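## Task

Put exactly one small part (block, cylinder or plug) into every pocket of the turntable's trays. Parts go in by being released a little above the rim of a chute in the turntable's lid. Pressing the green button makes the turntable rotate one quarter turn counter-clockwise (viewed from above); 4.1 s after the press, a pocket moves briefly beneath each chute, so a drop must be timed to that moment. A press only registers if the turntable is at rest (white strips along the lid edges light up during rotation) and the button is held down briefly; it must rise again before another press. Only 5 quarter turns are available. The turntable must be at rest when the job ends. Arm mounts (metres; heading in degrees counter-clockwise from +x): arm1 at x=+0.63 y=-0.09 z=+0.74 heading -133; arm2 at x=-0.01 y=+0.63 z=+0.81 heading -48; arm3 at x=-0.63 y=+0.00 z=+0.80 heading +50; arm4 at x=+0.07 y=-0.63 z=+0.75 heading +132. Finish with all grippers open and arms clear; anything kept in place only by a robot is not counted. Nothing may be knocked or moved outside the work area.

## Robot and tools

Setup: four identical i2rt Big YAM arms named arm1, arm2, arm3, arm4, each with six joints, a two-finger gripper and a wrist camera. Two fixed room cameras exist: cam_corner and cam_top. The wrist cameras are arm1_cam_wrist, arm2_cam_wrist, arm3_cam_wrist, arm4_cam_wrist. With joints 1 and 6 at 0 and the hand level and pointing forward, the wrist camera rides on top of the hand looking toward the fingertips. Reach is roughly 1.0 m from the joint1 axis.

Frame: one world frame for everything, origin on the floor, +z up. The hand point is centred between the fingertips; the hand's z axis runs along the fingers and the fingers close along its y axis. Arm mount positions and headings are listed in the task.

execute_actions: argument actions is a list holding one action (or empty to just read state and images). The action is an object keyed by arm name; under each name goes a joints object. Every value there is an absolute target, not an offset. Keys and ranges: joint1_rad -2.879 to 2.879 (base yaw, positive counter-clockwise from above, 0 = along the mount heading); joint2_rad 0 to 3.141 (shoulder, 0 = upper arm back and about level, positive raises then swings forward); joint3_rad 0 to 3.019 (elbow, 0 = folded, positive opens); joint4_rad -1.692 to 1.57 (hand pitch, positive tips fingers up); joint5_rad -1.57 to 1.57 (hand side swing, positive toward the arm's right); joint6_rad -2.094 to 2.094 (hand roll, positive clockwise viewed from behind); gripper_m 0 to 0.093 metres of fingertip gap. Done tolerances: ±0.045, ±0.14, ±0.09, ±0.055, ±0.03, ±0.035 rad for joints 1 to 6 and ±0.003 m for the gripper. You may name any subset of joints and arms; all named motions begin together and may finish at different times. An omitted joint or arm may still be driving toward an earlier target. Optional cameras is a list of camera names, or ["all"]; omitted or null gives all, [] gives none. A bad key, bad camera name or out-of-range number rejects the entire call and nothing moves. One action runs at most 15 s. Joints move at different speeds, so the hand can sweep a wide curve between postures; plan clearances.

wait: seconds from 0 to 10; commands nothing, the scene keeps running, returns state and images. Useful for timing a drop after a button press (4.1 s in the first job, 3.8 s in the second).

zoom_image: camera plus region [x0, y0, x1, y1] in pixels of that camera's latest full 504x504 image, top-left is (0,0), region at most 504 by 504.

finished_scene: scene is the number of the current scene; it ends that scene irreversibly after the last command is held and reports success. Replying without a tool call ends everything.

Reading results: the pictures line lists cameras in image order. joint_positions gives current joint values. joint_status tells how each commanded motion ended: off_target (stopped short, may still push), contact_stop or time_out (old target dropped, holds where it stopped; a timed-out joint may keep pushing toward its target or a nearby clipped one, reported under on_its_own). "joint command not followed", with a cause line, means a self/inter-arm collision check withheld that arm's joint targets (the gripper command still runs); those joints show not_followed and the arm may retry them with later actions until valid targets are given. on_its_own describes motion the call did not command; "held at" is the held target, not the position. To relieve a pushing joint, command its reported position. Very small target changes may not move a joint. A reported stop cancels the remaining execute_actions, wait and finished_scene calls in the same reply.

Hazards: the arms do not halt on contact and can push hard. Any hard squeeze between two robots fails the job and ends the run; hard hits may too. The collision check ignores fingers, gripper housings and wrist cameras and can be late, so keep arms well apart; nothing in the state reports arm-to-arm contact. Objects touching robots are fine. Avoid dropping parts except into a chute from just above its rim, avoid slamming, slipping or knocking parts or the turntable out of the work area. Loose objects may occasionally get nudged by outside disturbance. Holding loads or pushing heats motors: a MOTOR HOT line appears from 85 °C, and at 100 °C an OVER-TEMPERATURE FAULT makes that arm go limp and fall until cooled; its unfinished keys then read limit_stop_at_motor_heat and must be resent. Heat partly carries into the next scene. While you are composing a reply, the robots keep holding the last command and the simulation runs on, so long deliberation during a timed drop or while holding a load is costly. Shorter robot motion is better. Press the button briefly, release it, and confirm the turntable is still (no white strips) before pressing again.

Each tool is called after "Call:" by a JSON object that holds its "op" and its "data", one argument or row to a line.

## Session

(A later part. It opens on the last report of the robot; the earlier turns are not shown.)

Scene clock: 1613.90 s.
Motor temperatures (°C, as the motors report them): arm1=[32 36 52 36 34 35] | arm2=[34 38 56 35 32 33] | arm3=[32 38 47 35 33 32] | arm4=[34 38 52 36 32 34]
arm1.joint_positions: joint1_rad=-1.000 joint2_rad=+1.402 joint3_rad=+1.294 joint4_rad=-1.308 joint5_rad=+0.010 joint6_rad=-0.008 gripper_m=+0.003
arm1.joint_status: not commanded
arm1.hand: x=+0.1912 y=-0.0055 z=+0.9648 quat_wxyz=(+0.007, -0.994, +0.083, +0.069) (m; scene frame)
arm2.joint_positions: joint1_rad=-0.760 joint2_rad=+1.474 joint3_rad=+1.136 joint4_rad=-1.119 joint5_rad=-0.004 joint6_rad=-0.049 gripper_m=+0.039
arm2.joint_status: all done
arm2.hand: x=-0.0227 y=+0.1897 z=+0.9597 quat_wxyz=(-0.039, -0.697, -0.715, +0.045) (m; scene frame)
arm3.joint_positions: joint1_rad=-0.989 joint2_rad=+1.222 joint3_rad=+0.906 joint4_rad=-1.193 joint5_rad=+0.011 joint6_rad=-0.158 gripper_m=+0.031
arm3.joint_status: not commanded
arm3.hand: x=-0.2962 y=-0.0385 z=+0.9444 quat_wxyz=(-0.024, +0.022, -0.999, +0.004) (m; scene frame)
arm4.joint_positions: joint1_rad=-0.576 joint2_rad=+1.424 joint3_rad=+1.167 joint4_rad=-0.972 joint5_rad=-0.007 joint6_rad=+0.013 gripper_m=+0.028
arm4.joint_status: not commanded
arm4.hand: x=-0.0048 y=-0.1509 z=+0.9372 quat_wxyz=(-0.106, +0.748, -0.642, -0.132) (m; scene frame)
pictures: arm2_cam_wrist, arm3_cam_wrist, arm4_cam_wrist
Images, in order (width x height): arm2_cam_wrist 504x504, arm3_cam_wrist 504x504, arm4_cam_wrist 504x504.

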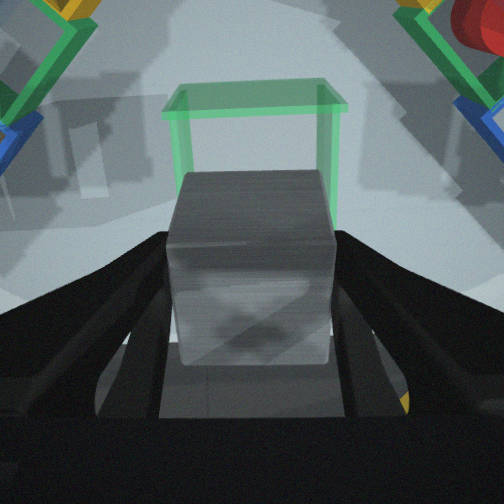

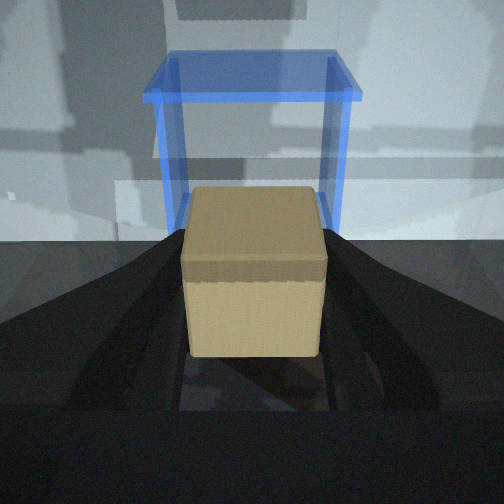

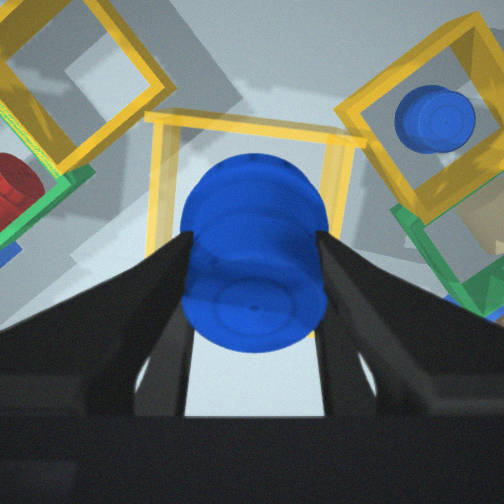

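Call:
{"op": "execute_actions", "data": {
  "actions": [
    {"arm1":{"joints":{"joint2_rad":1.555}}}
  ],
  "cameras": ["cam_top"]
}}

Call:
{"op": "execute_actions", "data": {
  "actions": [
    {"arm1":{"joints":{"joint2_rad":1.2}}}
  ],
  "cameras": ["cam_top"]
}}

Call:
{"op": "wait", "data": {
  "seconds": 1.9
}}

Call:
{"op": "execute_actions", "data": {
  "actions": [
    {"arm4":{"joints":{"gripper_m":0.065}},"arm2":{"joints":{"gripper_m":0.065}},"arm3":{"joints":{"gripper_m":0.065}}}
  ]
}}

Scene clock: 1621.73 s.
Motor temperatures (°C, as the motors report them): arm1=[32 36 52 36 34 35] | arm2=[34 38 57 35 32 33] | arm3=[32 38 47 35 33 32] | arm4=[34 38 52 36 32 34]
arm1.joint_positions: joint1_rad=-1.000 joint2_rad=+1.520 joint3_rad=+1.311 joint4_rad=-1.306 joint5_rad=+0.008 joint6_rad=-0.007 gripper_m=+0.003
arm1.joint_status: all done
arm1.hand: x=+0.1768 y=-0.0035 z=+0.9210 quat_wxyz=(+0.002, -0.996, +0.083, +0.020) (m; scene frame)
arm2.joint_positions: joint1_rad=-0.760 joint2_rad=+1.474 joint3_rad=+1.136 joint4_rad=-1.119 joint5_rad=-0.004 joint6_rad=-0.049 gripper_m=+0.039
arm2.joint_status: not commanded
arm2.hand: x=-0.0227 y=+0.1897 z=+0.9597 quat_wxyz=(-0.039, -0.697, -0.715, +0.045) (m; scene frame)
arm3.joint_positions: joint1_rad=-0.989 joint2_rad=+1.222 joint3_rad=+0.906 joint4_rad=-1.193 joint5_rad=+0.011 joint6_rad=-0.158 gripper_m=+0.031
arm3.joint_status: not commanded
arm3.hand: x=-0.2962 y=-0.0385 z=+0.9444 quat_wxyz=(-0.024, +0.022, -0.999, +0.004) (m; scene frame)
arm4.joint_positions: joint1_rad=-0.576 joint2_rad=+1.424 joint3_rad=+1.167 joint4_rad=-0.972 joint5_rad=-0.007 joint6_rad=+0.013 gripper_m=+0.028
arm4.joint_status: not commanded
arm4.hand: x=-0.0048 y=-0.1509 z=+0.9372 quat_wxyz=(-0.106, +0.748, -0.642, -0.132) (m; scene frame)
pictures: cam_top
Images, in order (width x height): cam_top 504x504.

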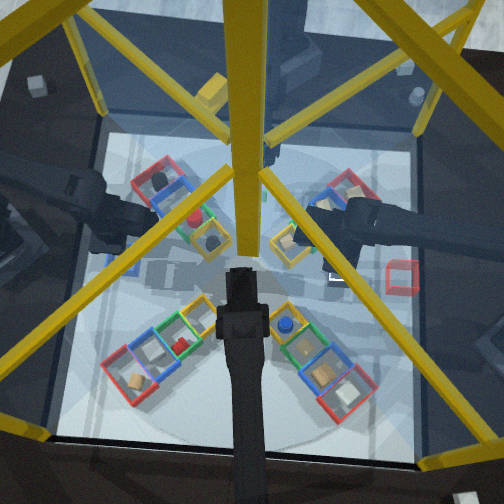

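Scene clock: 1623.10 s.
Motor temperatures (°C, as the motors report them): arm1=[32 36 51 36 34 35] | arm2=[34 38 57 35 32 33] | arm3=[32 38 47 35 33 32] | arm4=[34 38 52 36 32 34]
arm1.joint_positions: joint1_rad=-1.000 joint2_rad=+1.189 joint3_rad=+1.311 joint4_rad=-1.306 joint5_rad=+0.008 joint6_rad=-0.007 gripper_m=+0.003
arm1.joint_status: all done
arm1.hand: x=+0.2164 y=-0.0093 z=+1.0603 quat_wxyz=(+0.017, -0.979, +0.083, +0.184) (m; scene frame)
arm2.joint_positions: joint1_rad=-0.760 joint2_rad=+1.474 joint3_rad=+1.136 joint4_rad=-1.119 joint5_rad=-0.004 joint6_rad=-0.049 gripper_m=+0.039
arm2.joint_status: not commanded
arm2.hand: x=-0.0227 y=+0.1897 z=+0.9597 quat_wxyz=(-0.039, -0.697, -0.715, +0.045) (m; scene frame)
arm3.joint_positions: joint1_rad=-0.989 joint2_rad=+1.222 joint3_rad=+0.906 joint4_rad=-1.193 joint5_rad=+0.011 joint6_rad=-0.158 gripper_m=+0.031
arm3.joint_status: not commanded
arm3.hand: x=-0.2962 y=-0.0385 z=+0.9444 quat_wxyz=(-0.024, +0.022, -0.999, +0.004) (m; scene frame)
arm4.joint_positions: joint1_rad=-0.576 joint2_rad=+1.424 joint3_rad=+1.167 joint4_rad=-0.972 joint5_rad=-0.007 joint6_rad=+0.013 gripper_m=+0.028
arm4.joint_status: not commanded
arm4.hand: x=-0.0048 y=-0.1509 z=+0.9372 quat_wxyz=(-0.106, +0.748, -0.642, -0.132) (m; scene frame)
pictures: cam_top
Images, in order (width x height): cam_top 504x504.

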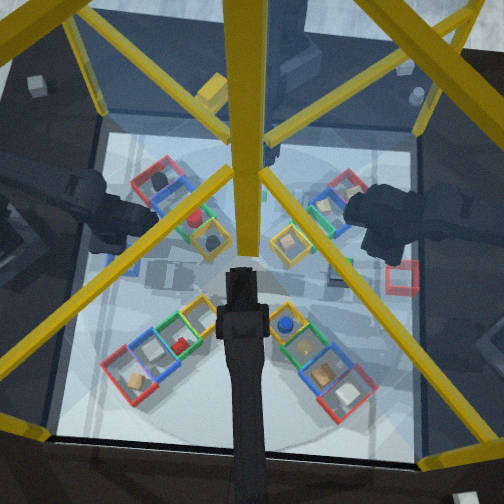

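Scene clock: 1625.00 s.
Motor temperatures (°C, as the motors report them): arm1=[32 36 51 36 34 35] | arm2=[34 38 57 35 32 33] | arm3=[32 38 47 35 33 32] | arm4=[34 38 52 36 32 34]
arm1.joint_positions: joint1_rad=-1.000 joint2_rad=+1.189 joint3_rad=+1.311 joint4_rad=-1.306 joint5_rad=+0.008 joint6_rad=-0.007 gripper_m=+0.003
arm1.joint_status: all done
arm1.hand: x=+0.2164 y=-0.0093 z=+1.0603 quat_wxyz=(+0.017, -0.979, +0.083, +0.184) (m; scene frame)
arm2.joint_positions: joint1_rad=-0.760 joint2_rad=+1.474 joint3_rad=+1.136 joint4_rad=-1.119 joint5_rad=-0.004 joint6_rad=-0.049 gripper_m=+0.039
arm2.joint_status: not commanded
arm2.hand: x=-0.0227 y=+0.1897 z=+0.9597 quat_wxyz=(-0.039, -0.697, -0.715, +0.045) (m; scene frame)
arm3.joint_positions: joint1_rad=-0.989 joint2_rad=+1.222 joint3_rad=+0.906 joint4_rad=-1.193 joint5_rad=+0.011 joint6_rad=-0.158 gripper_m=+0.031
arm3.joint_status: not commanded
arm3.hand: x=-0.2962 y=-0.0385 z=+0.9444 quat_wxyz=(-0.024, +0.022, -0.999, +0.004) (m; scene frame)
arm4.joint_positions: joint1_rad=-0.576 joint2_rad=+1.424 joint3_rad=+1.167 joint4_rad=-0.972 joint5_rad=-0.007 joint6_rad=+0.013 gripper_m=+0.028
arm4.joint_status: not commanded
arm4.hand: x=-0.0048 y=-0.1509 z=+0.9372 quat_wxyz=(-0.106, +0.748, -0.642, -0.132) (m; scene frame)
wait: 1.90 s; at rest by 0.27 s
pictures: arm1_cam_wrist, arm2_cam_wrist, arm3_cam_wrist, arm4_cam_wrist, cam_corner, cam_top
Images, in order (width x height): arm1_cam_wrist 504x504, arm2_cam_wrist 504x504, arm3_cam_wrist 504x504, arm4_cam_wrist 504x504, cam_corner 504x504, cam_top 504x504.

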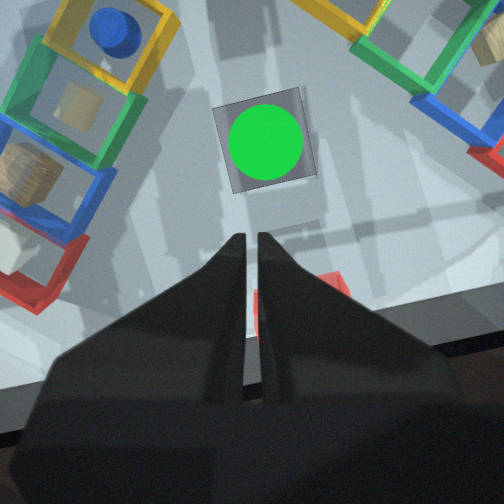

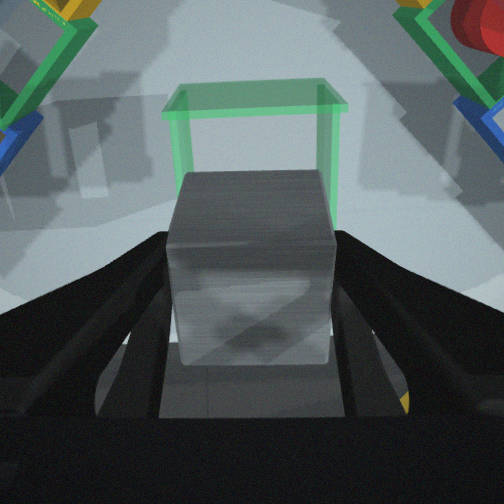

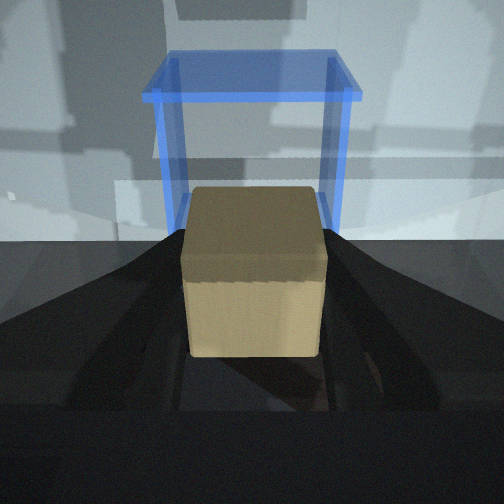

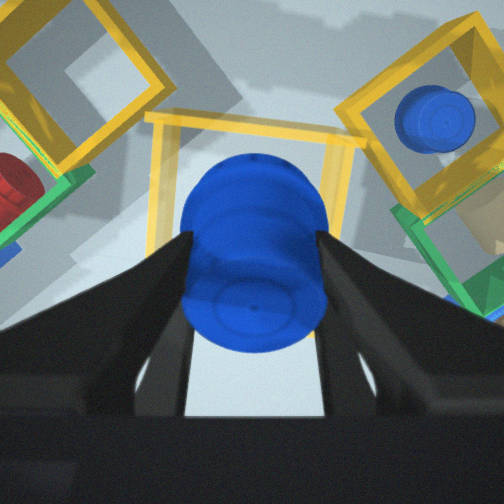

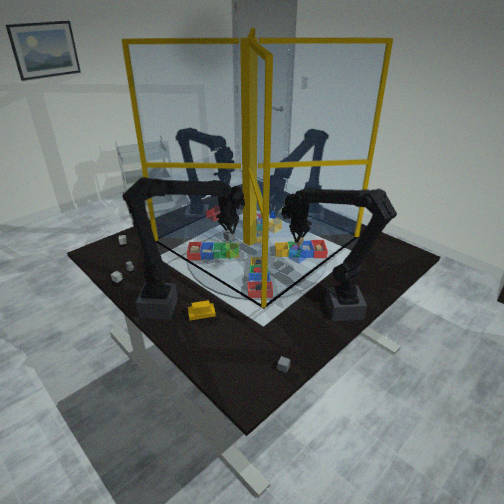

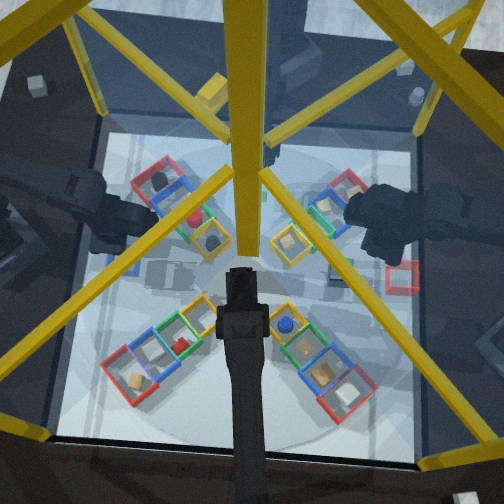

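Scene clock: 1625.60 s.
Motor temperatures (°C, as the motors report them): arm1=[32 36 51 36 34 35] | arm2=[34 38 57 35 32 33] | arm3=[32 38 47 35 33 32] | arm4=[34 38 52 36 32 34]
arm1.joint_positions: joint1_rad=-1.000 joint2_rad=+1.189 joint3_rad=+1.311 joint4_rad=-1.306 joint5_rad=+0.008 joint6_rad=-0.007 gripper_m=+0.003
arm1.joint_status: not commanded
arm1.hand: x=+0.2164 y=-0.0093 z=+1.0603 quat_wxyz=(+0.017, -0.979, +0.083, +0.184) (m; scene frame)
arm2.joint_positions: joint1_rad=-0.760 joint2_rad=+1.470 joint3_rad=+1.139 joint4_rad=-1.118 joint5_rad=-0.004 joint6_rad=-0.049 gripper_m=+0.065
arm2.joint_status: all done
arm2.hand: x=-0.0228 y=+0.1885 z=+0.9624 quat_wxyz=(-0.042, -0.697, -0.715, +0.048) (m; scene frame)
arm3.joint_positions: joint1_rad=-0.989 joint2_rad=+1.222 joint3_rad=+0.906 joint4_rad=-1.193 joint5_rad=+0.011 joint6_rad=-0.158 gripper_m=+0.065
arm3.joint_status: all done
arm3.hand: x=-0.2962 y=-0.0385 z=+0.9444 quat_wxyz=(-0.024, +0.022, -0.999, +0.004) (m; scene frame)
arm4.joint_positions: joint1_rad=-0.576 joint2_rad=+1.424 joint3_rad=+1.167 joint4_rad=-0.972 joint5_rad=-0.007 joint6_rad=+0.013 gripper_m=+0.065
arm4.joint_status: all done
arm4.hand: x=-0.0048 y=-0.1509 z=+0.9372 quat_wxyz=(-0.106, +0.748, -0.642, -0.132) (m; scene frame)
pictures: arm1_cam_wrist, arm2_cam_wrist, arm3_cam_wrist, arm4_cam_wrist, cam_corner, cam_top
Images, in order (width x height): arm1_cam_wrist 504x504, arm2_cam_wrist 504x504, arm3_cam_wrist 504x504, arm4_cam_wrist 504x504, cam_corner 504x504, cam_top 504x504.

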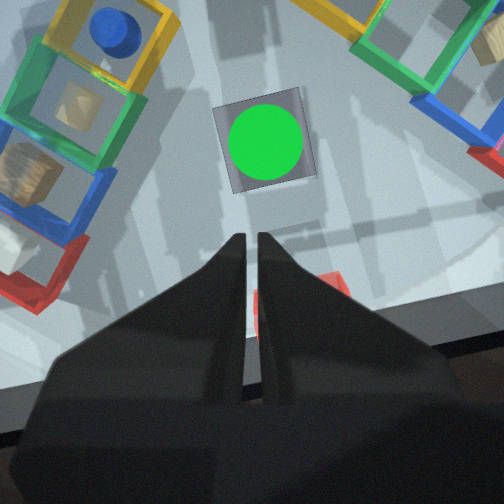

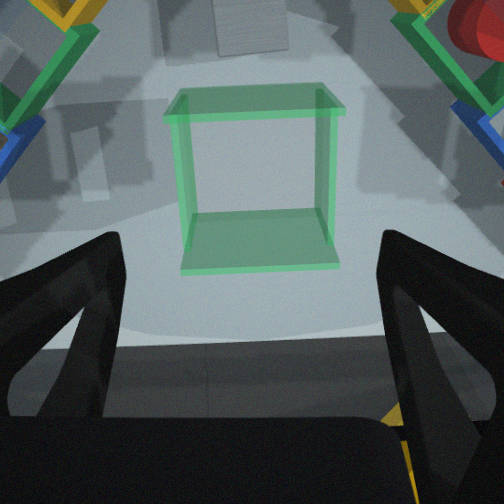

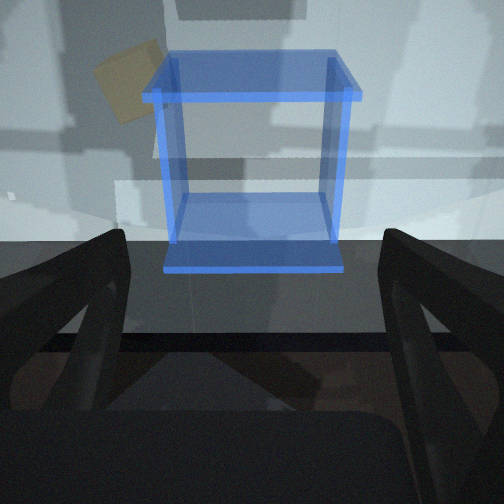

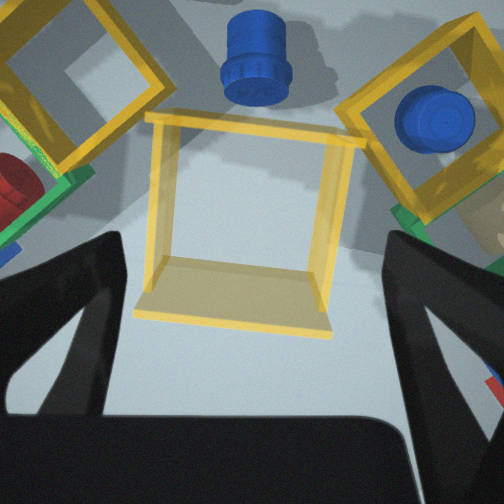

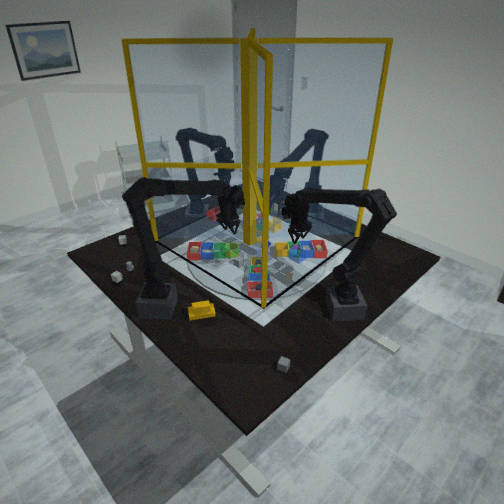

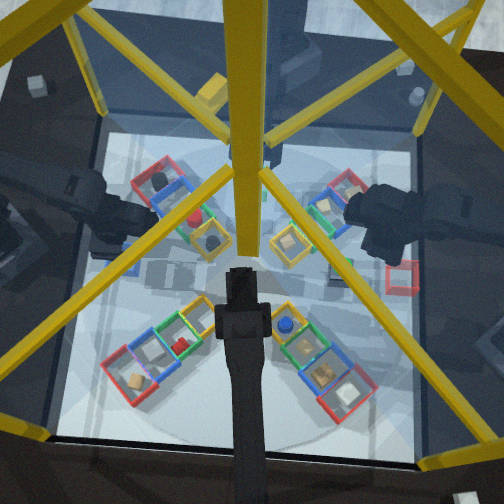

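Call:
{"op": "execute_actions", "data": {
  "actions": [
    {"arm1":{"joints":{"joint2_rad":0.738,"joint3_rad":1.207,"joint4_rad":-1.5,"gripper_m":0.07}},"arm2":{"joints":{"joint2_rad":0.738,"joint3_rad":1.207,"joint4_rad":-1.5,"joint6_rad":0.0}},"arm3":{"joints":{"joint2_rad":0.738,"joint3_rad":1.207,"joint4_rad":-1.5,"joint6_rad":0.0}},"arm4":{"joints":{"joint2_rad":0.738,"joint3_rad":1.207,"joint4_rad":-1.5}}}
  ],
  "cameras": []
}}

Call:
{"op": "execute_actions", "data": {
  "actions": [
    {"arm1":{"joints":{"joint1_rad":0.505}},"arm2":{"joints":{"joint1_rad":0.7,"gripper_m":0.07}},"arm3":{"joints":{"joint1_rad":0.745,"gripper_m":0.075}},"arm4":{"joints":{"joint1_rad":0.705}}}
  ]
}}

Scene clock: 1677.93 s.
Motor temperatures (°C, as the motors report them): arm1=[32 36 51 36 34 35] | arm2=[34 38 59 35 32 33] | arm3=[32 38 47 35 33 32] | arm4=[34 38 52 36 32 34]
arm1.joint_positions: joint1_rad=-1.000 joint2_rad=+0.735 joint3_rad=+1.204 joint4_rad=-1.485 joint5_rad=+0.008 joint6_rad=-0.007 gripper_m=+0.070
arm1.joint_status: all done
arm1.hand: x=+0.3722 y=-0.0360 z=+1.1347 quat_wxyz=(+0.024, -0.960, +0.082, +0.265) (m; scene frame)
arm2.joint_positions: joint1_rad=-0.760 joint2_rad=+0.734 joint3_rad=+1.187 joint4_rad=-1.490 joint5_rad=-0.004 joint6_rad=-0.012 gripper_m=+0.065
arm2.joint_status: all done
arm2.hand: x=-0.0164 y=+0.3771 z=+1.2058 quat_wxyz=(-0.184, -0.685, -0.678, +0.193) (m; scene frame)
arm3.joint_positions: joint1_rad=-0.989 joint2_rad=+0.738 joint3_rad=+1.190 joint4_rad=-1.486 joint5_rad=+0.011 joint6_rad=-0.008 gripper_m=+0.065
arm3.joint_status: all done
arm3.hand: x=-0.3703 y=-0.0323 z=+1.1913 quat_wxyz=(-0.259, -0.054, -0.964, +0.017) (m; scene frame)
arm4.joint_positions: joint1_rad=-0.576 joint2_rad=+0.732 joint3_rad=+1.167 joint4_rad=-1.495 joint5_rad=-0.007 joint6_rad=+0.013 gripper_m=+0.065
arm4.joint_status: all done
arm4.hand: x=+0.0332 y=-0.3808 z=+1.1320 quat_wxyz=(-0.159, +0.734, -0.630, -0.196) (m; scene frame)
pictures: none
No camera images: the call's "cameras" was empty. Leave "cameras" out to get every camera's image.

Scene clock: 1679.80 s.
Motor temperatures (°C, as the motors report them): arm1=[32 36 50 36 34 35] | arm2=[34 38 59 35 32 33] | arm3=[32 38 47 35 33 32] | arm4=[34 38 52 36 32 34]
arm1.joint_positions: joint1_rad=+0.499 joint2_rad=+0.735 joint3_rad=+1.204 joint4_rad=-1.485 joint5_rad=+0.009 joint6_rad=-0.006 gripper_m=+0.070
arm1.joint_status: all done
arm1.hand: x=+0.5604 y=-0.3307 z=+1.1402 quat_wxyz=(-0.172, -0.758, -0.591, +0.216) (m; scene frame)
arm2.joint_positions: joint1_rad=+0.697 joint2_rad=+0.734 joint3_rad=+1.187 joint4_rad=-1.490 joint5_rad=-0.002 joint6_rad=-0.010 gripper_m=+0.070
arm2.joint_status: all done
arm2.hand: x=+0.2419 y=+0.5969 z=+1.2028 quat_wxyz=(-0.260, -0.061, -0.964, +0.021) (m; scene frame)
arm3.joint_positions: joint1_rad=+0.740 joint2_rad=+0.738 joint3_rad=+1.190 joint4_rad=-1.486 joint5_rad=+0.011 joint6_rad=-0.006 gripper_m=+0.075
arm3.joint_status: all done
arm3.hand: x=-0.6344 y=+0.2557 z=+1.1977 quat_wxyz=(-0.188, +0.696, -0.665, -0.196) (m; scene frame)
arm4.joint_positions: joint1_rad=+0.697 joint2_rad=+0.732 joint3_rad=+1.167 joint4_rad=-1.495 joint5_rad=-0.007 joint6_rad=+0.013 gripper_m=+0.065
arm4.joint_status: all done
arm4.hand: x=-0.1749 y=-0.5964 z=+1.1324 quat_wxyz=(-0.011, +0.965, -0.070, -0.253) (m; scene frame)
pictures: arm1_cam_wrist, arm2_cam_wrist, arm3_cam_wrist, arm4_cam_wrist, cam_corner, cam_top
Images, in order (width x height): arm1_cam_wrist 504x504, arm2_cam_wrist 504x504, arm3_cam_wrist 504x504, arm4_cam_wrist 504x504, cam_corner 504x504, cam_top 504x504.

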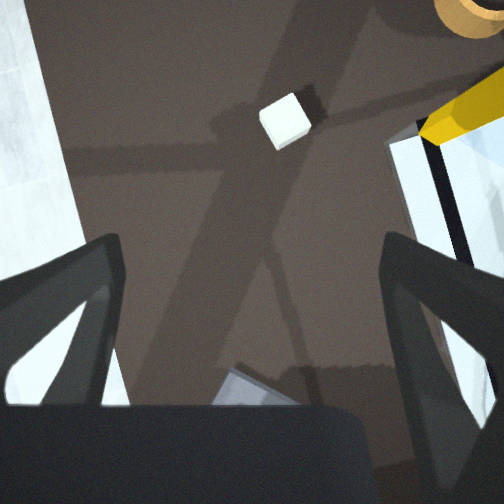

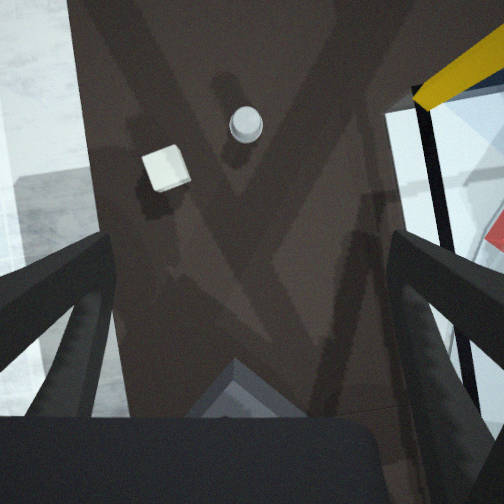

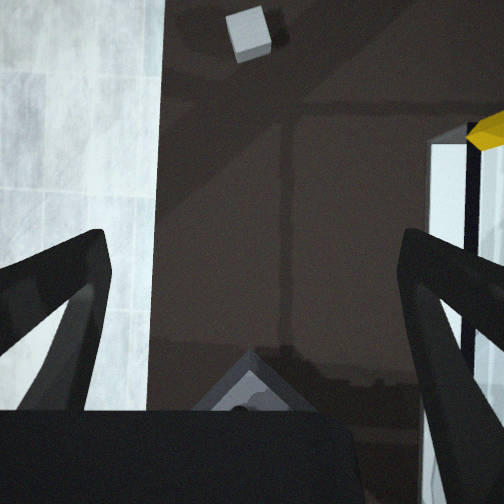

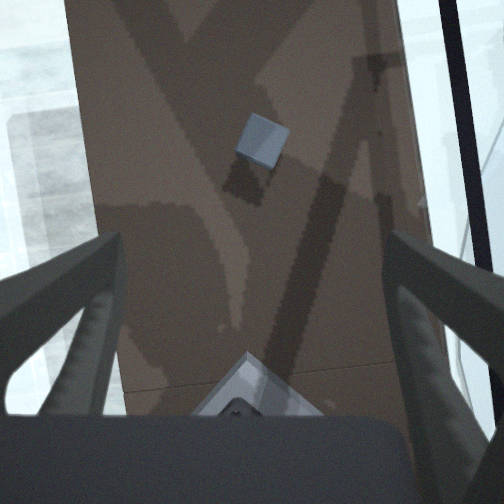

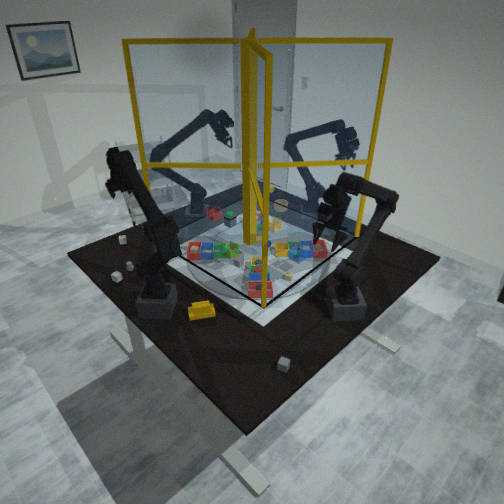

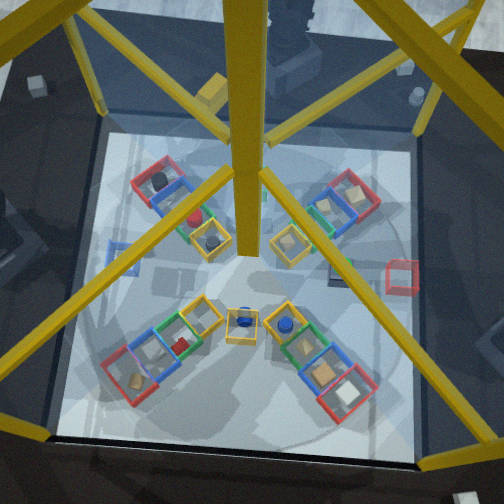

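Call:
{"op": "execute_actions", "data": {
  "actions": [
    {"arm1":{"joints":{"joint1_rad":0.402,"joint2_rad":1.42,"joint3_rad":0.90,"joint4_rad":-0.865,"joint6_rad":-0.64}},"arm2":{"joints":{"joint1_rad":0.715,"joint2_rad":1.56,"joint3_rad":0.796,"joint4_rad":-0.60}},"arm3":{"joints":{"joint2_rad":1.76,"joint3_rad":1.118,"joint4_rad":-0.766,"joint6_rad":-0.23}},"arm4":{"joints":{"joint1_rad":0.656,"joint2_rad":1.30,"joint3_rad":0.734,"joint4_rad":-0.776,"joint6_rad":0.37}}}
  ],
  "cameras": ["arm1_cam_wrist","arm2_cam_wrist","arm3_cam_wrist","arm4_cam_wrist"]
}}

Scene clock: 1706.10 s.
Motor temperatures (°C, as the motors report them): arm1=[32 35 49 36 34 35] | arm2=[34 36 57 35 32 33] | arm3=[32 37 48 35 33 32] | arm4=[34 36 53 36 32 34]
arm1.joint_positions: joint1_rad=+0.406 joint2_rad=+1.406 joint3_rad=+0.901 joint4_rad=-0.883 joint5_rad=+0.009 joint6_rad=-0.632 gripper_m=+0.070
arm1.joint_status: all done
arm1.hand: x=+0.4924 y=-0.4672 z=+0.8309 quat_wxyz=(-0.031, -0.594, -0.799, +0.088) (m; scene frame)
arm2.joint_positions: joint1_rad=+0.709 joint2_rad=+1.552 joint3_rad=+0.789 joint4_rad=-0.614 joint5_rad=-0.002 joint6_rad=-0.010 gripper_m=+0.070
arm2.joint_status: all done
arm2.hand: x=+0.3893 y=+0.5791 z=+0.8168 quat_wxyz=(-0.093, -0.057, -0.994, +0.008) (m; scene frame)
arm3.joint_positions: joint1_rad=+0.740 joint2_rad=+1.764 joint3_rad=+1.113 joint4_rad=-0.786 joint5_rad=+0.011 joint6_rad=-0.222 gripper_m=+0.075
arm3.joint_status: all done
arm3.hand: x=-0.6500 y=+0.5005 z=+0.8229 quat_wxyz=(-0.055, +0.792, -0.606, -0.047) (m; scene frame)
arm4.joint_positions: joint1_rad=+0.666 joint2_rad=+1.311 joint3_rad=+0.728 joint4_rad=-0.789 joint5_rad=-0.007 joint6_rad=+0.355 gripper_m=+0.065
arm4.joint_status: all done
arm4.hand: x=-0.2780 y=-0.5721 z=+0.8145 quat_wxyz=(+0.014, +0.962, -0.255, -0.099) (m; scene frame)
pictures: arm1_cam_wrist, arm2_cam_wrist, arm3_cam_wrist, arm4_cam_wrist
Images, in order (width x height): arm1_cam_wrist 504x504, arm2_cam_wrist 504x504, arm3_cam_wrist 504x504, arm4_cam_wrist 504x504.

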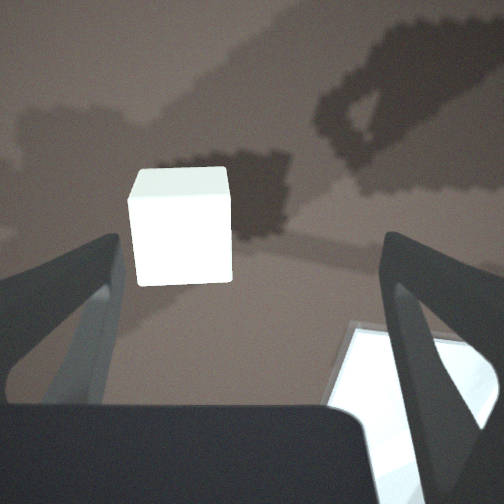

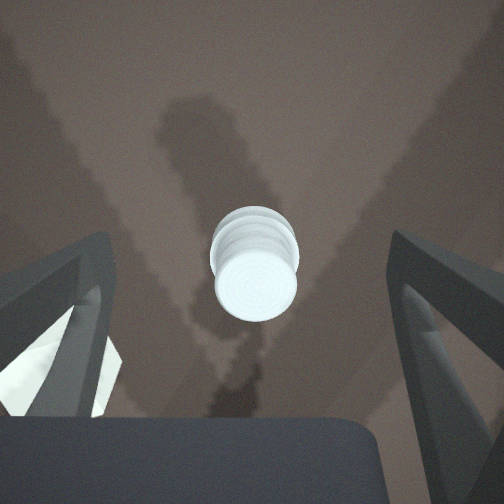

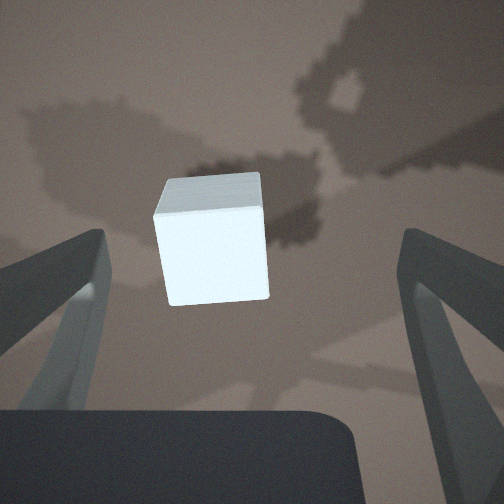

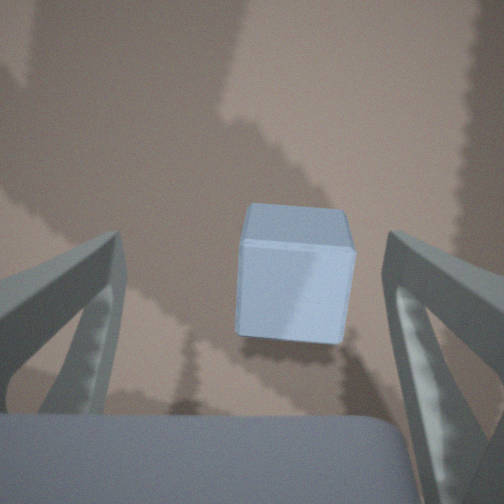

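Call:
{"op": "execute_actions", "data": {
  "actions": [
    {"arm1":{"joints":{"joint1_rad":0.435,"joint3_rad":0.874}},"arm2":{"joints":{"gripper_m":0.058}},"arm3":{"joints":{"joint1_rad":0.766,"gripper_m":0.068}},"arm4":{"joints":{"joint3_rad":0.70}}}
  ],
  "cameras": []
}}

Call:
{"op": "execute_actions", "data": {
  "actions": [
    {"arm1":{"joints":{"joint2_rad":1.562}},"arm2":{"joints":{"joint2_rad":1.738}},"arm3":{"joints":{"joint2_rad":1.9}},"arm4":{"joints":{"joint2_rad":1.478}}}
  ],
  "cameras": ["arm1_cam_wrist","arm2_cam_wrist","arm3_cam_wrist","arm4_cam_wrist"]
}}

Scene clock: 1735.67 s.
Motor temperatures (°C, as the motors report them): arm1=[32 36 48 36 34 35] | arm2=[34 37 54 35 32 33] | arm3=[32 39 46 35 33 32] | arm4=[34 37 50 36 32 34]
arm1.joint_positions: joint1_rad=+0.429 joint2_rad=+1.406 joint3_rad=+0.883 joint4_rad=-0.881 joint5_rad=+0.009 joint6_rad=-0.632 gripper_m=+0.070
arm1.joint_status: all done
arm1.hand: x=+0.5036 y=-0.4636 z=+0.8245 quat_wxyz=(-0.030, -0.585, -0.806, +0.081) (m; scene frame)
arm2.joint_positions: joint1_rad=+0.709 joint2_rad=+1.552 joint3_rad=+0.789 joint4_rad=-0.614 joint5_rad=-0.002 joint6_rad=-0.010 gripper_m=+0.058
arm2.joint_status: all done
arm2.hand: x=+0.3893 y=+0.5791 z=+0.8168 quat_wxyz=(-0.093, -0.057, -0.994, +0.008) (m; scene frame)
arm3.joint_positions: joint1_rad=+0.762 joint2_rad=+1.764 joint3_rad=+1.113 joint4_rad=-0.786 joint5_rad=+0.011 joint6_rad=-0.223 gripper_m=+0.068
arm3.joint_status: all done
arm3.hand: x=-0.6608 y=+0.5000 z=+0.8230 quat_wxyz=(-0.055, +0.799, -0.597, -0.047) (m; scene frame)
arm4.joint_positions: joint1_rad=+0.666 joint2_rad=+1.311 joint3_rad=+0.706 joint4_rad=-0.786 joint5_rad=-0.007 joint6_rad=+0.355 gripper_m=+0.065
arm4.joint_status: all done
arm4.hand: x=-0.2689 y=-0.5736 z=+0.8068 quat_wxyz=(+0.013, +0.963, -0.256, -0.089) (m; scene frame)
pictures: none
No camera images: the call's "cameras" was empty. Leave "cameras" out to get every camera's image.

Scene clock: 1736.77 s.
Motor temperatures (°C, as the motors report them): arm1=[32 36 48 36 34 35] | arm2=[34 37 53 35 32 33] | arm3=[32 39 46 35 33 32] | arm4=[34 37 50 36 32 34]
arm1.joint_positions: joint1_rad=+0.429 joint2_rad=+1.562 joint3_rad=+0.878 joint4_rad=-0.880 joint5_rad=+0.009 joint6_rad=-0.632 gripper_m=+0.070
arm1.joint_status: all done
arm1.hand: x=+0.5088 y=-0.4506 z=+0.7652 quat_wxyz=(-0.005, -0.586, -0.810, +0.005) (m; scene frame)
arm2.joint_positions: joint1_rad=+0.709 joint2_rad=+1.742 joint3_rad=+0.789 joint4_rad=-0.610 joint5_rad=-0.002 joint6_rad=-0.010 gripper_m=+0.058
arm2.joint_status: all done
arm2.hand: x=+0.3595 y=+0.5825 z=+0.7466 quat_wxyz=(+0.000, -0.058, -0.998, +0.002) (m; scene frame)
arm3.joint_positions: joint1_rad=+0.762 joint2_rad=+1.912 joint3_rad=+1.113 joint4_rad=-0.782 joint5_rad=+0.011 joint6_rad=-0.223 gripper_m=+0.068
arm3.joint_status: all done
arm3.hand: x=-0.6602 y=+0.4795 z=+0.7540 quat_wxyz=(+0.000, +0.802, -0.598, -0.001) (m; scene frame)
arm4.joint_positions: joint1_rad=+0.666 joint2_rad=+1.488 joint3_rad=+0.706 joint4_rad=-0.785 joint5_rad=-0.007 joint6_rad=+0.355 gripper_m=+0.065
arm4.joint_status: all done
arm4.hand: x=-0.2510 y=-0.5767 z=+0.7503 quat_wxyz=(+0.005, +0.966, -0.257, -0.002) (m; scene frame)
pictures: arm1_cam_wrist, arm2_cam_wrist, arm3_cam_wrist, arm4_cam_wrist
Images, in order (width x height): arm1_cam_wrist 504x504, arm2_cam_wrist 504x504, arm3_cam_wrist 504x504, arm4_cam_wrist 504x504.

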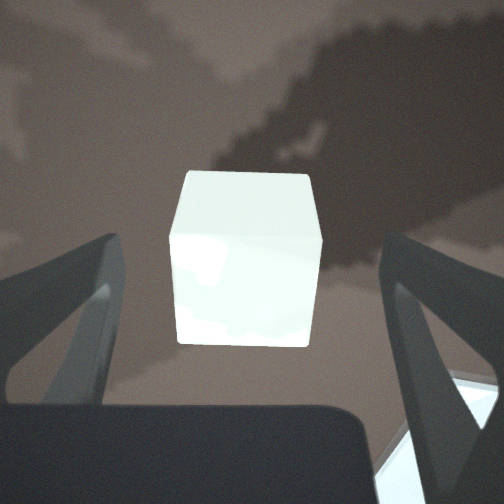

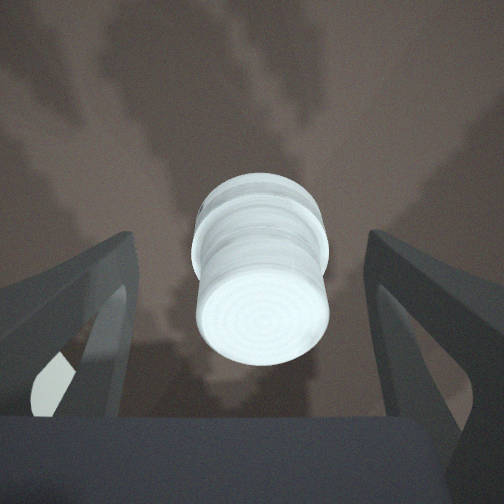

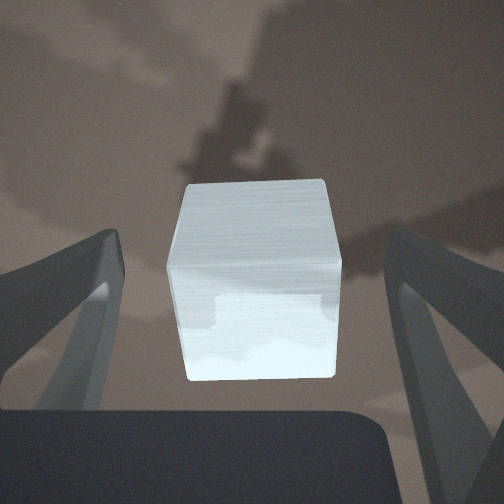

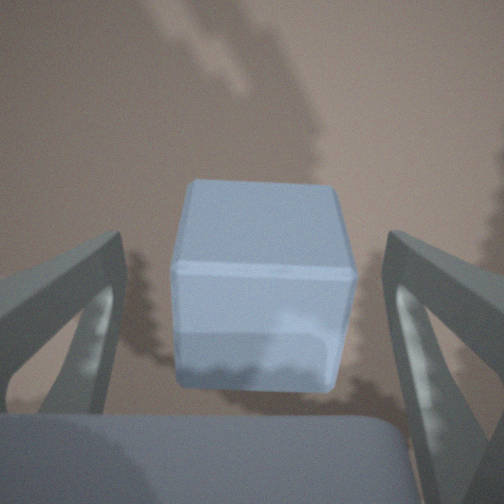

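Call:
{"op": "execute_actions", "data": {
  "actions": [
    {"arm1":{"joints":{"gripper_m":0.015}},"arm2":{"joints":{"gripper_m":0.012}},"arm3":{"joints":{"gripper_m":0.02}},"arm4":{"joints":{"gripper_m":0.02}}}
  ],
  "cameras": ["arm1_cam_wrist","arm2_cam_wrist","arm3_cam_wrist","arm4_cam_wrist"]
}}

Call:
{"op": "execute_actions", "data": {
  "actions": [
    {"arm1":{"joints":{"joint2_rad":1.15}},"arm2":{"joints":{"joint2_rad":1.35}},"arm3":{"joints":{"joint2_rad":1.5}},"arm4":{"joints":{"joint2_rad":1.1}}}
  ],
  "cameras": []
}}

Call:
{"op": "execute_actions", "data": {
  "actions": [
    {"arm1":{"joints":{"joint2_rad":0.738,"joint3_rad":1.207,"joint4_rad":-1.5,"joint6_rad":0.0}},"arm2":{"joints":{"joint2_rad":0.738,"joint3_rad":1.207,"joint4_rad":-1.5}},"arm3":{"joints":{"joint2_rad":0.738,"joint3_rad":1.207,"joint4_rad":-1.5,"joint6_rad":-0.175}},"arm4":{"joints":{"joint2_rad":0.738,"joint3_rad":1.207,"joint4_rad":-1.5,"joint6_rad":0.11}}}
  ],
  "cameras": []
}}

Call:
{"op": "execute_actions", "data": {
  "actions": [
    {"arm1":{"joints":{"joint1_rad":-1.006}},"arm2":{"joints":{"joint1_rad":-0.77}},"arm3":{"joints":{"joint1_rad":-1.0}},"arm4":{"joints":{"joint1_rad":-0.585}}}
  ],
  "cameras": ["arm1_cam_wrist","arm2_cam_wrist","arm3_cam_wrist","arm4_cam_wrist"]
}}

Scene clock: 1748.67 s.
Motor temperatures (°C, as the motors report them): arm1=[32 36 47 36 34 35] | arm2=[34 37 52 35 32 33] | arm3=[32 39 46 35 33 32] | arm4=[34 37 48 36 32 34]
arm1.joint_positions: joint1_rad=+0.429 joint2_rad=+1.562 joint3_rad=+0.878 joint4_rad=-0.880 joint5_rad=+0.010 joint6_rad=-0.633 gripper_m=+0.037
arm1.joint_status: gripper_m off_target (ended at +0.037, target +0.015)
arm1.hand: x=+0.5087 y=-0.4506 z=+0.7652 quat_wxyz=(-0.005, -0.586, -0.810, +0.005) (m; scene frame)
arm2.joint_positions: joint1_rad=+0.709 joint2_rad=+1.742 joint3_rad=+0.789 joint4_rad=-0.610 joint5_rad=-0.002 joint6_rad=-0.009 gripper_m=+0.030
arm2.joint_status: gripper_m off_target (ended at +0.030, target +0.012)
arm2.hand: x=+0.3595 y=+0.5824 z=+0.7466 quat_wxyz=(+0.000, -0.058, -0.998, +0.002) (m; scene frame)
arm3.joint_positions: joint1_rad=+0.762 joint2_rad=+1.912 joint3_rad=+1.113 joint4_rad=-0.782 joint5_rad=+0.011 joint6_rad=-0.223 gripper_m=+0.039
arm3.joint_status: gripper_m off_target (ended at +0.039, target +0.020)
arm3.hand: x=-0.6601 y=+0.4795 z=+0.7540 quat_wxyz=(-0.001, +0.802, -0.598, -0.001) (m; scene frame)
arm4.joint_positions: joint1_rad=+0.666 joint2_rad=+1.488 joint3_rad=+0.706 joint4_rad=-0.785 joint5_rad=-0.007 joint6_rad=+0.355 gripper_m=+0.039
arm4.joint_status: gripper_m off_target (ended at +0.039, target +0.020)
arm4.hand: x=-0.2510 y=-0.5767 z=+0.7503 quat_wxyz=(+0.005, +0.966, -0.257, -0.002) (m; scene frame)
pictures: arm1_cam_wrist, arm2_cam_wrist, arm3_cam_wrist, arm4_cam_wrist
Images, in order (width x height): arm1_cam_wrist 504x504, arm2_cam_wrist 504x504, arm3_cam_wrist 504x504, arm4_cam_wrist 504x504.

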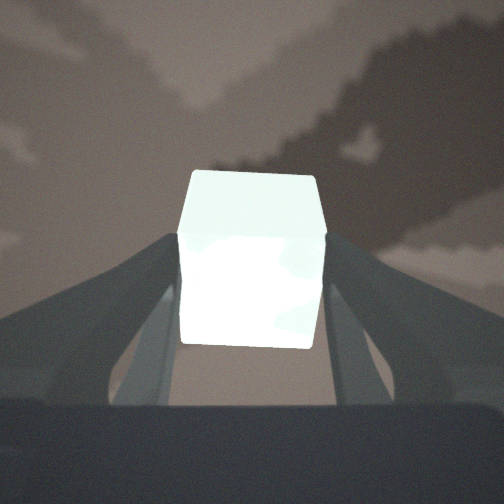

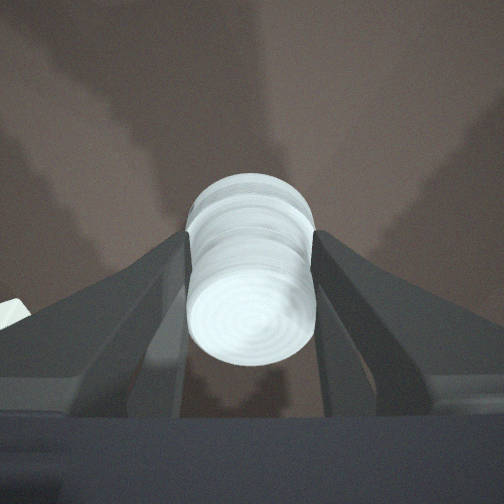

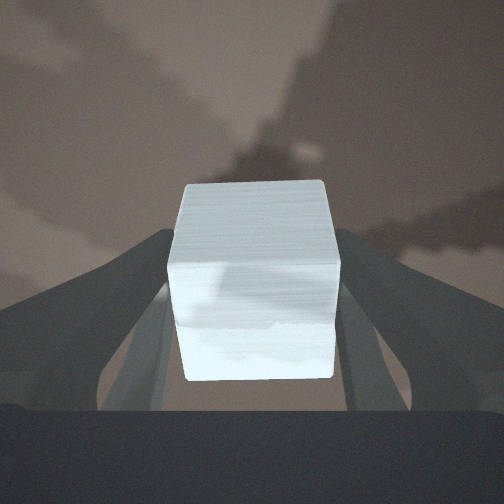

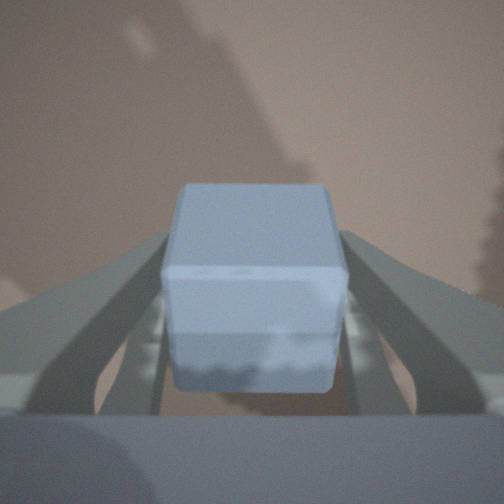

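Scene clock: 1750.00 s.
Motor temperatures (°C, as the motors report them): arm1=[32 36 48 36 34 35] | arm2=[34 37 52 35 32 33] | arm3=[32 39 46 35 33 32] | arm4=[34 37 48 36 32 34]
arm1.joint_positions: joint1_rad=+0.429 joint2_rad=+1.136 joint3_rad=+0.875 joint4_rad=-0.880 joint5_rad=+0.010 joint6_rad=-0.633 gripper_m=+0.037
arm1.joint_status: all done
arm1.hand: x=+0.5031 y=-0.4597 z=+0.9231 quat_wxyz=(-0.069, -0.575, -0.789, +0.205) (m; scene frame)
arm2.joint_positions: joint1_rad=+0.709 joint2_rad=+1.340 joint3_rad=+0.789 joint4_rad=-0.610 joint5_rad=-0.002 joint6_rad=-0.009 gripper_m=+0.030
arm2.joint_status: all done
arm2.hand: x=+0.4085 y=+0.5771 z=+0.9004 quat_wxyz=(-0.200, -0.056, -0.978, +0.015) (m; scene frame)
arm3.joint_positions: joint1_rad=+0.762 joint2_rad=+1.499 joint3_rad=+1.104 joint4_rad=-0.782 joint5_rad=+0.011 joint6_rad=-0.223 gripper_m=+0.039
arm3.joint_status: all done
arm3.hand: x=-0.6599 y=+0.5101 z=+0.9482 quat_wxyz=(-0.153, +0.784, -0.587, -0.131) (m; scene frame)
arm4.joint_positions: joint1_rad=+0.666 joint2_rad=+1.094 joint3_rad=+0.701 joint4_rad=-0.785 joint5_rad=-0.007 joint6_rad=+0.355 gripper_m=+0.039
arm4.joint_status: all done
arm4.hand: x=-0.2758 y=-0.5724 z=+0.8767 quat_wxyz=(+0.023, +0.948, -0.252, -0.194) (m; scene frame)
pictures: none
No camera images: the call's "cameras" was empty. Leave "cameras" out to get every camera's image.

Scene clock: 1751.63 s.
Motor temperatures (°C, as the motors report them): arm1=[32 36 48 36 34 35] | arm2=[34 37 53 35 32 33] | arm3=[32 39 46 35 33 32] | arm4=[34 37 49 36 32 34]
arm1.joint_positions: joint1_rad=+0.429 joint2_rad=+0.745 joint3_rad=+1.200 joint4_rad=-1.485 joint5_rad=+0.010 joint6_rad=-0.009 gripper_m=+0.037
arm1.joint_status: all done
arm1.hand: x=+0.5424 y=-0.3280 z=+1.1364 quat_wxyz=(-0.160, -0.779, -0.566, +0.218) (m; scene frame)
arm2.joint_positions: joint1_rad=+0.709 joint2_rad=+0.745 joint3_rad=+1.202 joint4_rad=-1.491 joint5_rad=-0.002 joint6_rad=-0.009 gripper_m=+0.030
arm2.joint_status: all done
arm2.hand: x=+0.2454 y=+0.5995 z=+1.2072 quat_wxyz=(-0.262, -0.055, -0.963, +0.019) (m; scene frame)
arm3.joint_positions: joint1_rad=+0.762 joint2_rad=+0.735 joint3_rad=+1.169 joint4_rad=-1.488 joint5_rad=+0.011 joint6_rad=-0.182 gripper_m=+0.039
arm3.joint_status: all done
arm3.hand: x=-0.6398 y=+0.2534 z=+1.1879 quat_wxyz=(-0.195, +0.760, -0.595, -0.174) (m; scene frame)
arm4.joint_positions: joint1_rad=+0.666 joint2_rad=+0.740 joint3_rad=+1.175 joint4_rad=-1.495 joint5_rad=-0.007 joint6_rad=+0.125 gripper_m=+0.039
arm4.joint_status: all done
arm4.hand: x=-0.1762 y=-0.5885 z=+1.1343 quat_wxyz=(-0.001, +0.958, -0.139, -0.253) (m; scene frame)
pictures: none
No camera images: the call's "cameras" was empty. Leave "cameras" out to get every camera's image.

Scene clock: 1753.50 s.
Motor temperatures (°C, as the motors report them): arm1=[32 36 48 36 34 35] | arm2=[34 37 53 35 32 33] | arm3=[32 39 47 35 33 32] | arm4=[34 37 50 36 32 34]
arm1.joint_positions: joint1_rad=-1.001 joint2_rad=+0.745 joint3_rad=+1.200 joint4_rad=-1.485 joint5_rad=+0.011 joint6_rad=-0.007 gripper_m=+0.037
arm1.joint_status: all done
arm1.hand: x=+0.3698 y=-0.0351 z=+1.1310 quat_wxyz=(+0.025, -0.962, +0.083, +0.259) (m; scene frame)
arm2.joint_positions: joint1_rad=-0.766 joint2_rad=+0.745 joint3_rad=+1.202 joint4_rad=-1.491 joint5_rad=-0.001 joint6_rad=-0.009 gripper_m=+0.030
arm2.joint_status: all done
arm2.hand: x=-0.0185 y=+0.3741 z=+1.2103 quat_wxyz=(-0.184, -0.687, -0.675, +0.195) (m; scene frame)
arm3.joint_positions: joint1_rad=-0.996 joint2_rad=+0.737 joint3_rad=+1.169 joint4_rad=-1.488 joint5_rad=+0.013 joint6_rad=-0.182 gripper_m=+0.039
arm3.joint_status: all done
arm3.hand: x=-0.3725 y=-0.0340 z=+1.1812 quat_wxyz=(-0.245, +0.027, -0.968, +0.039) (m; scene frame)
arm4.joint_positions: joint1_rad=-0.576 joint2_rad=+0.740 joint3_rad=+1.175 joint4_rad=-1.495 joint5_rad=-0.007 joint6_rad=+0.123 gripper_m=+0.039
arm4.joint_status: all done
arm4.hand: x=+0.0328 y=-0.3783 z=+1.1339 quat_wxyz=(-0.148, +0.698, -0.670, -0.204) (m; scene frame)
pictures: arm1_cam_wrist, arm2_cam_wrist, arm3_cam_wrist, arm4_cam_wrist
Images, in order (width x height): arm1_cam_wrist 504x504, arm2_cam_wrist 504x504, arm3_cam_wrist 504x504, arm4_cam_wrist 504x504.

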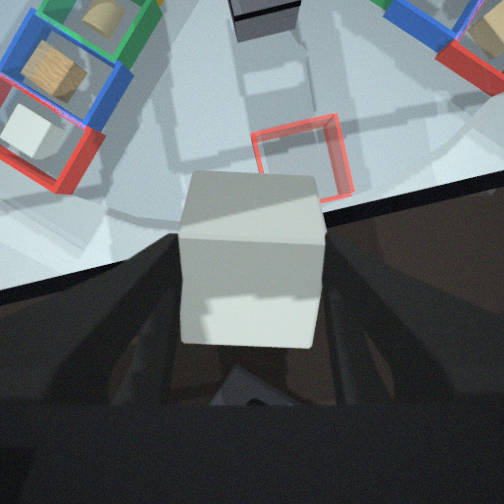

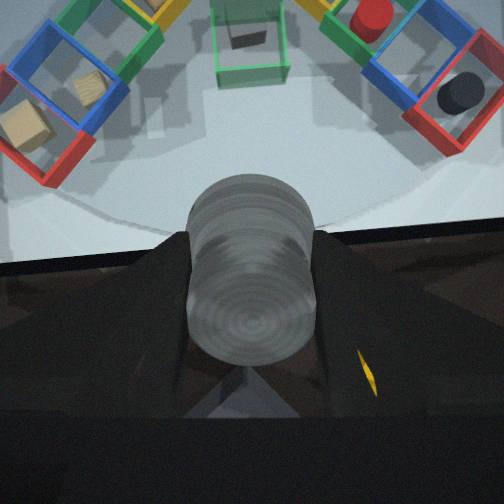

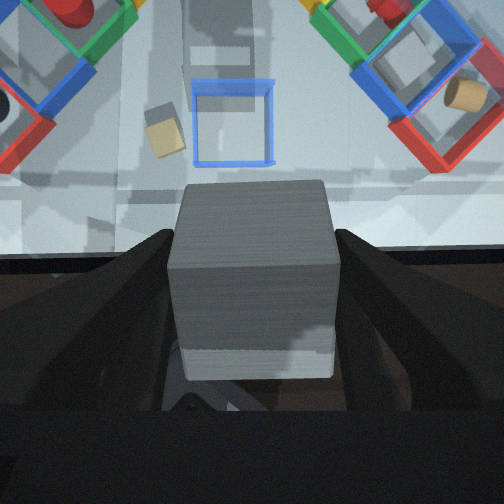

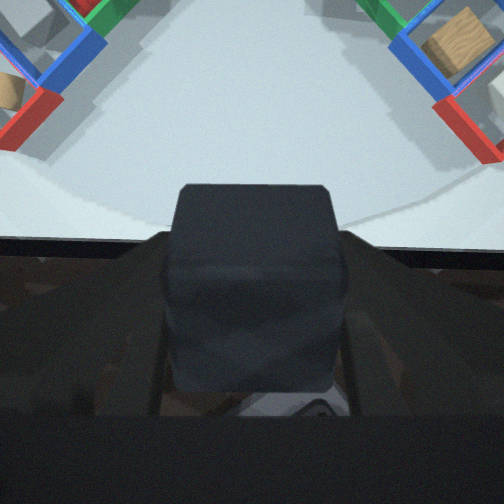

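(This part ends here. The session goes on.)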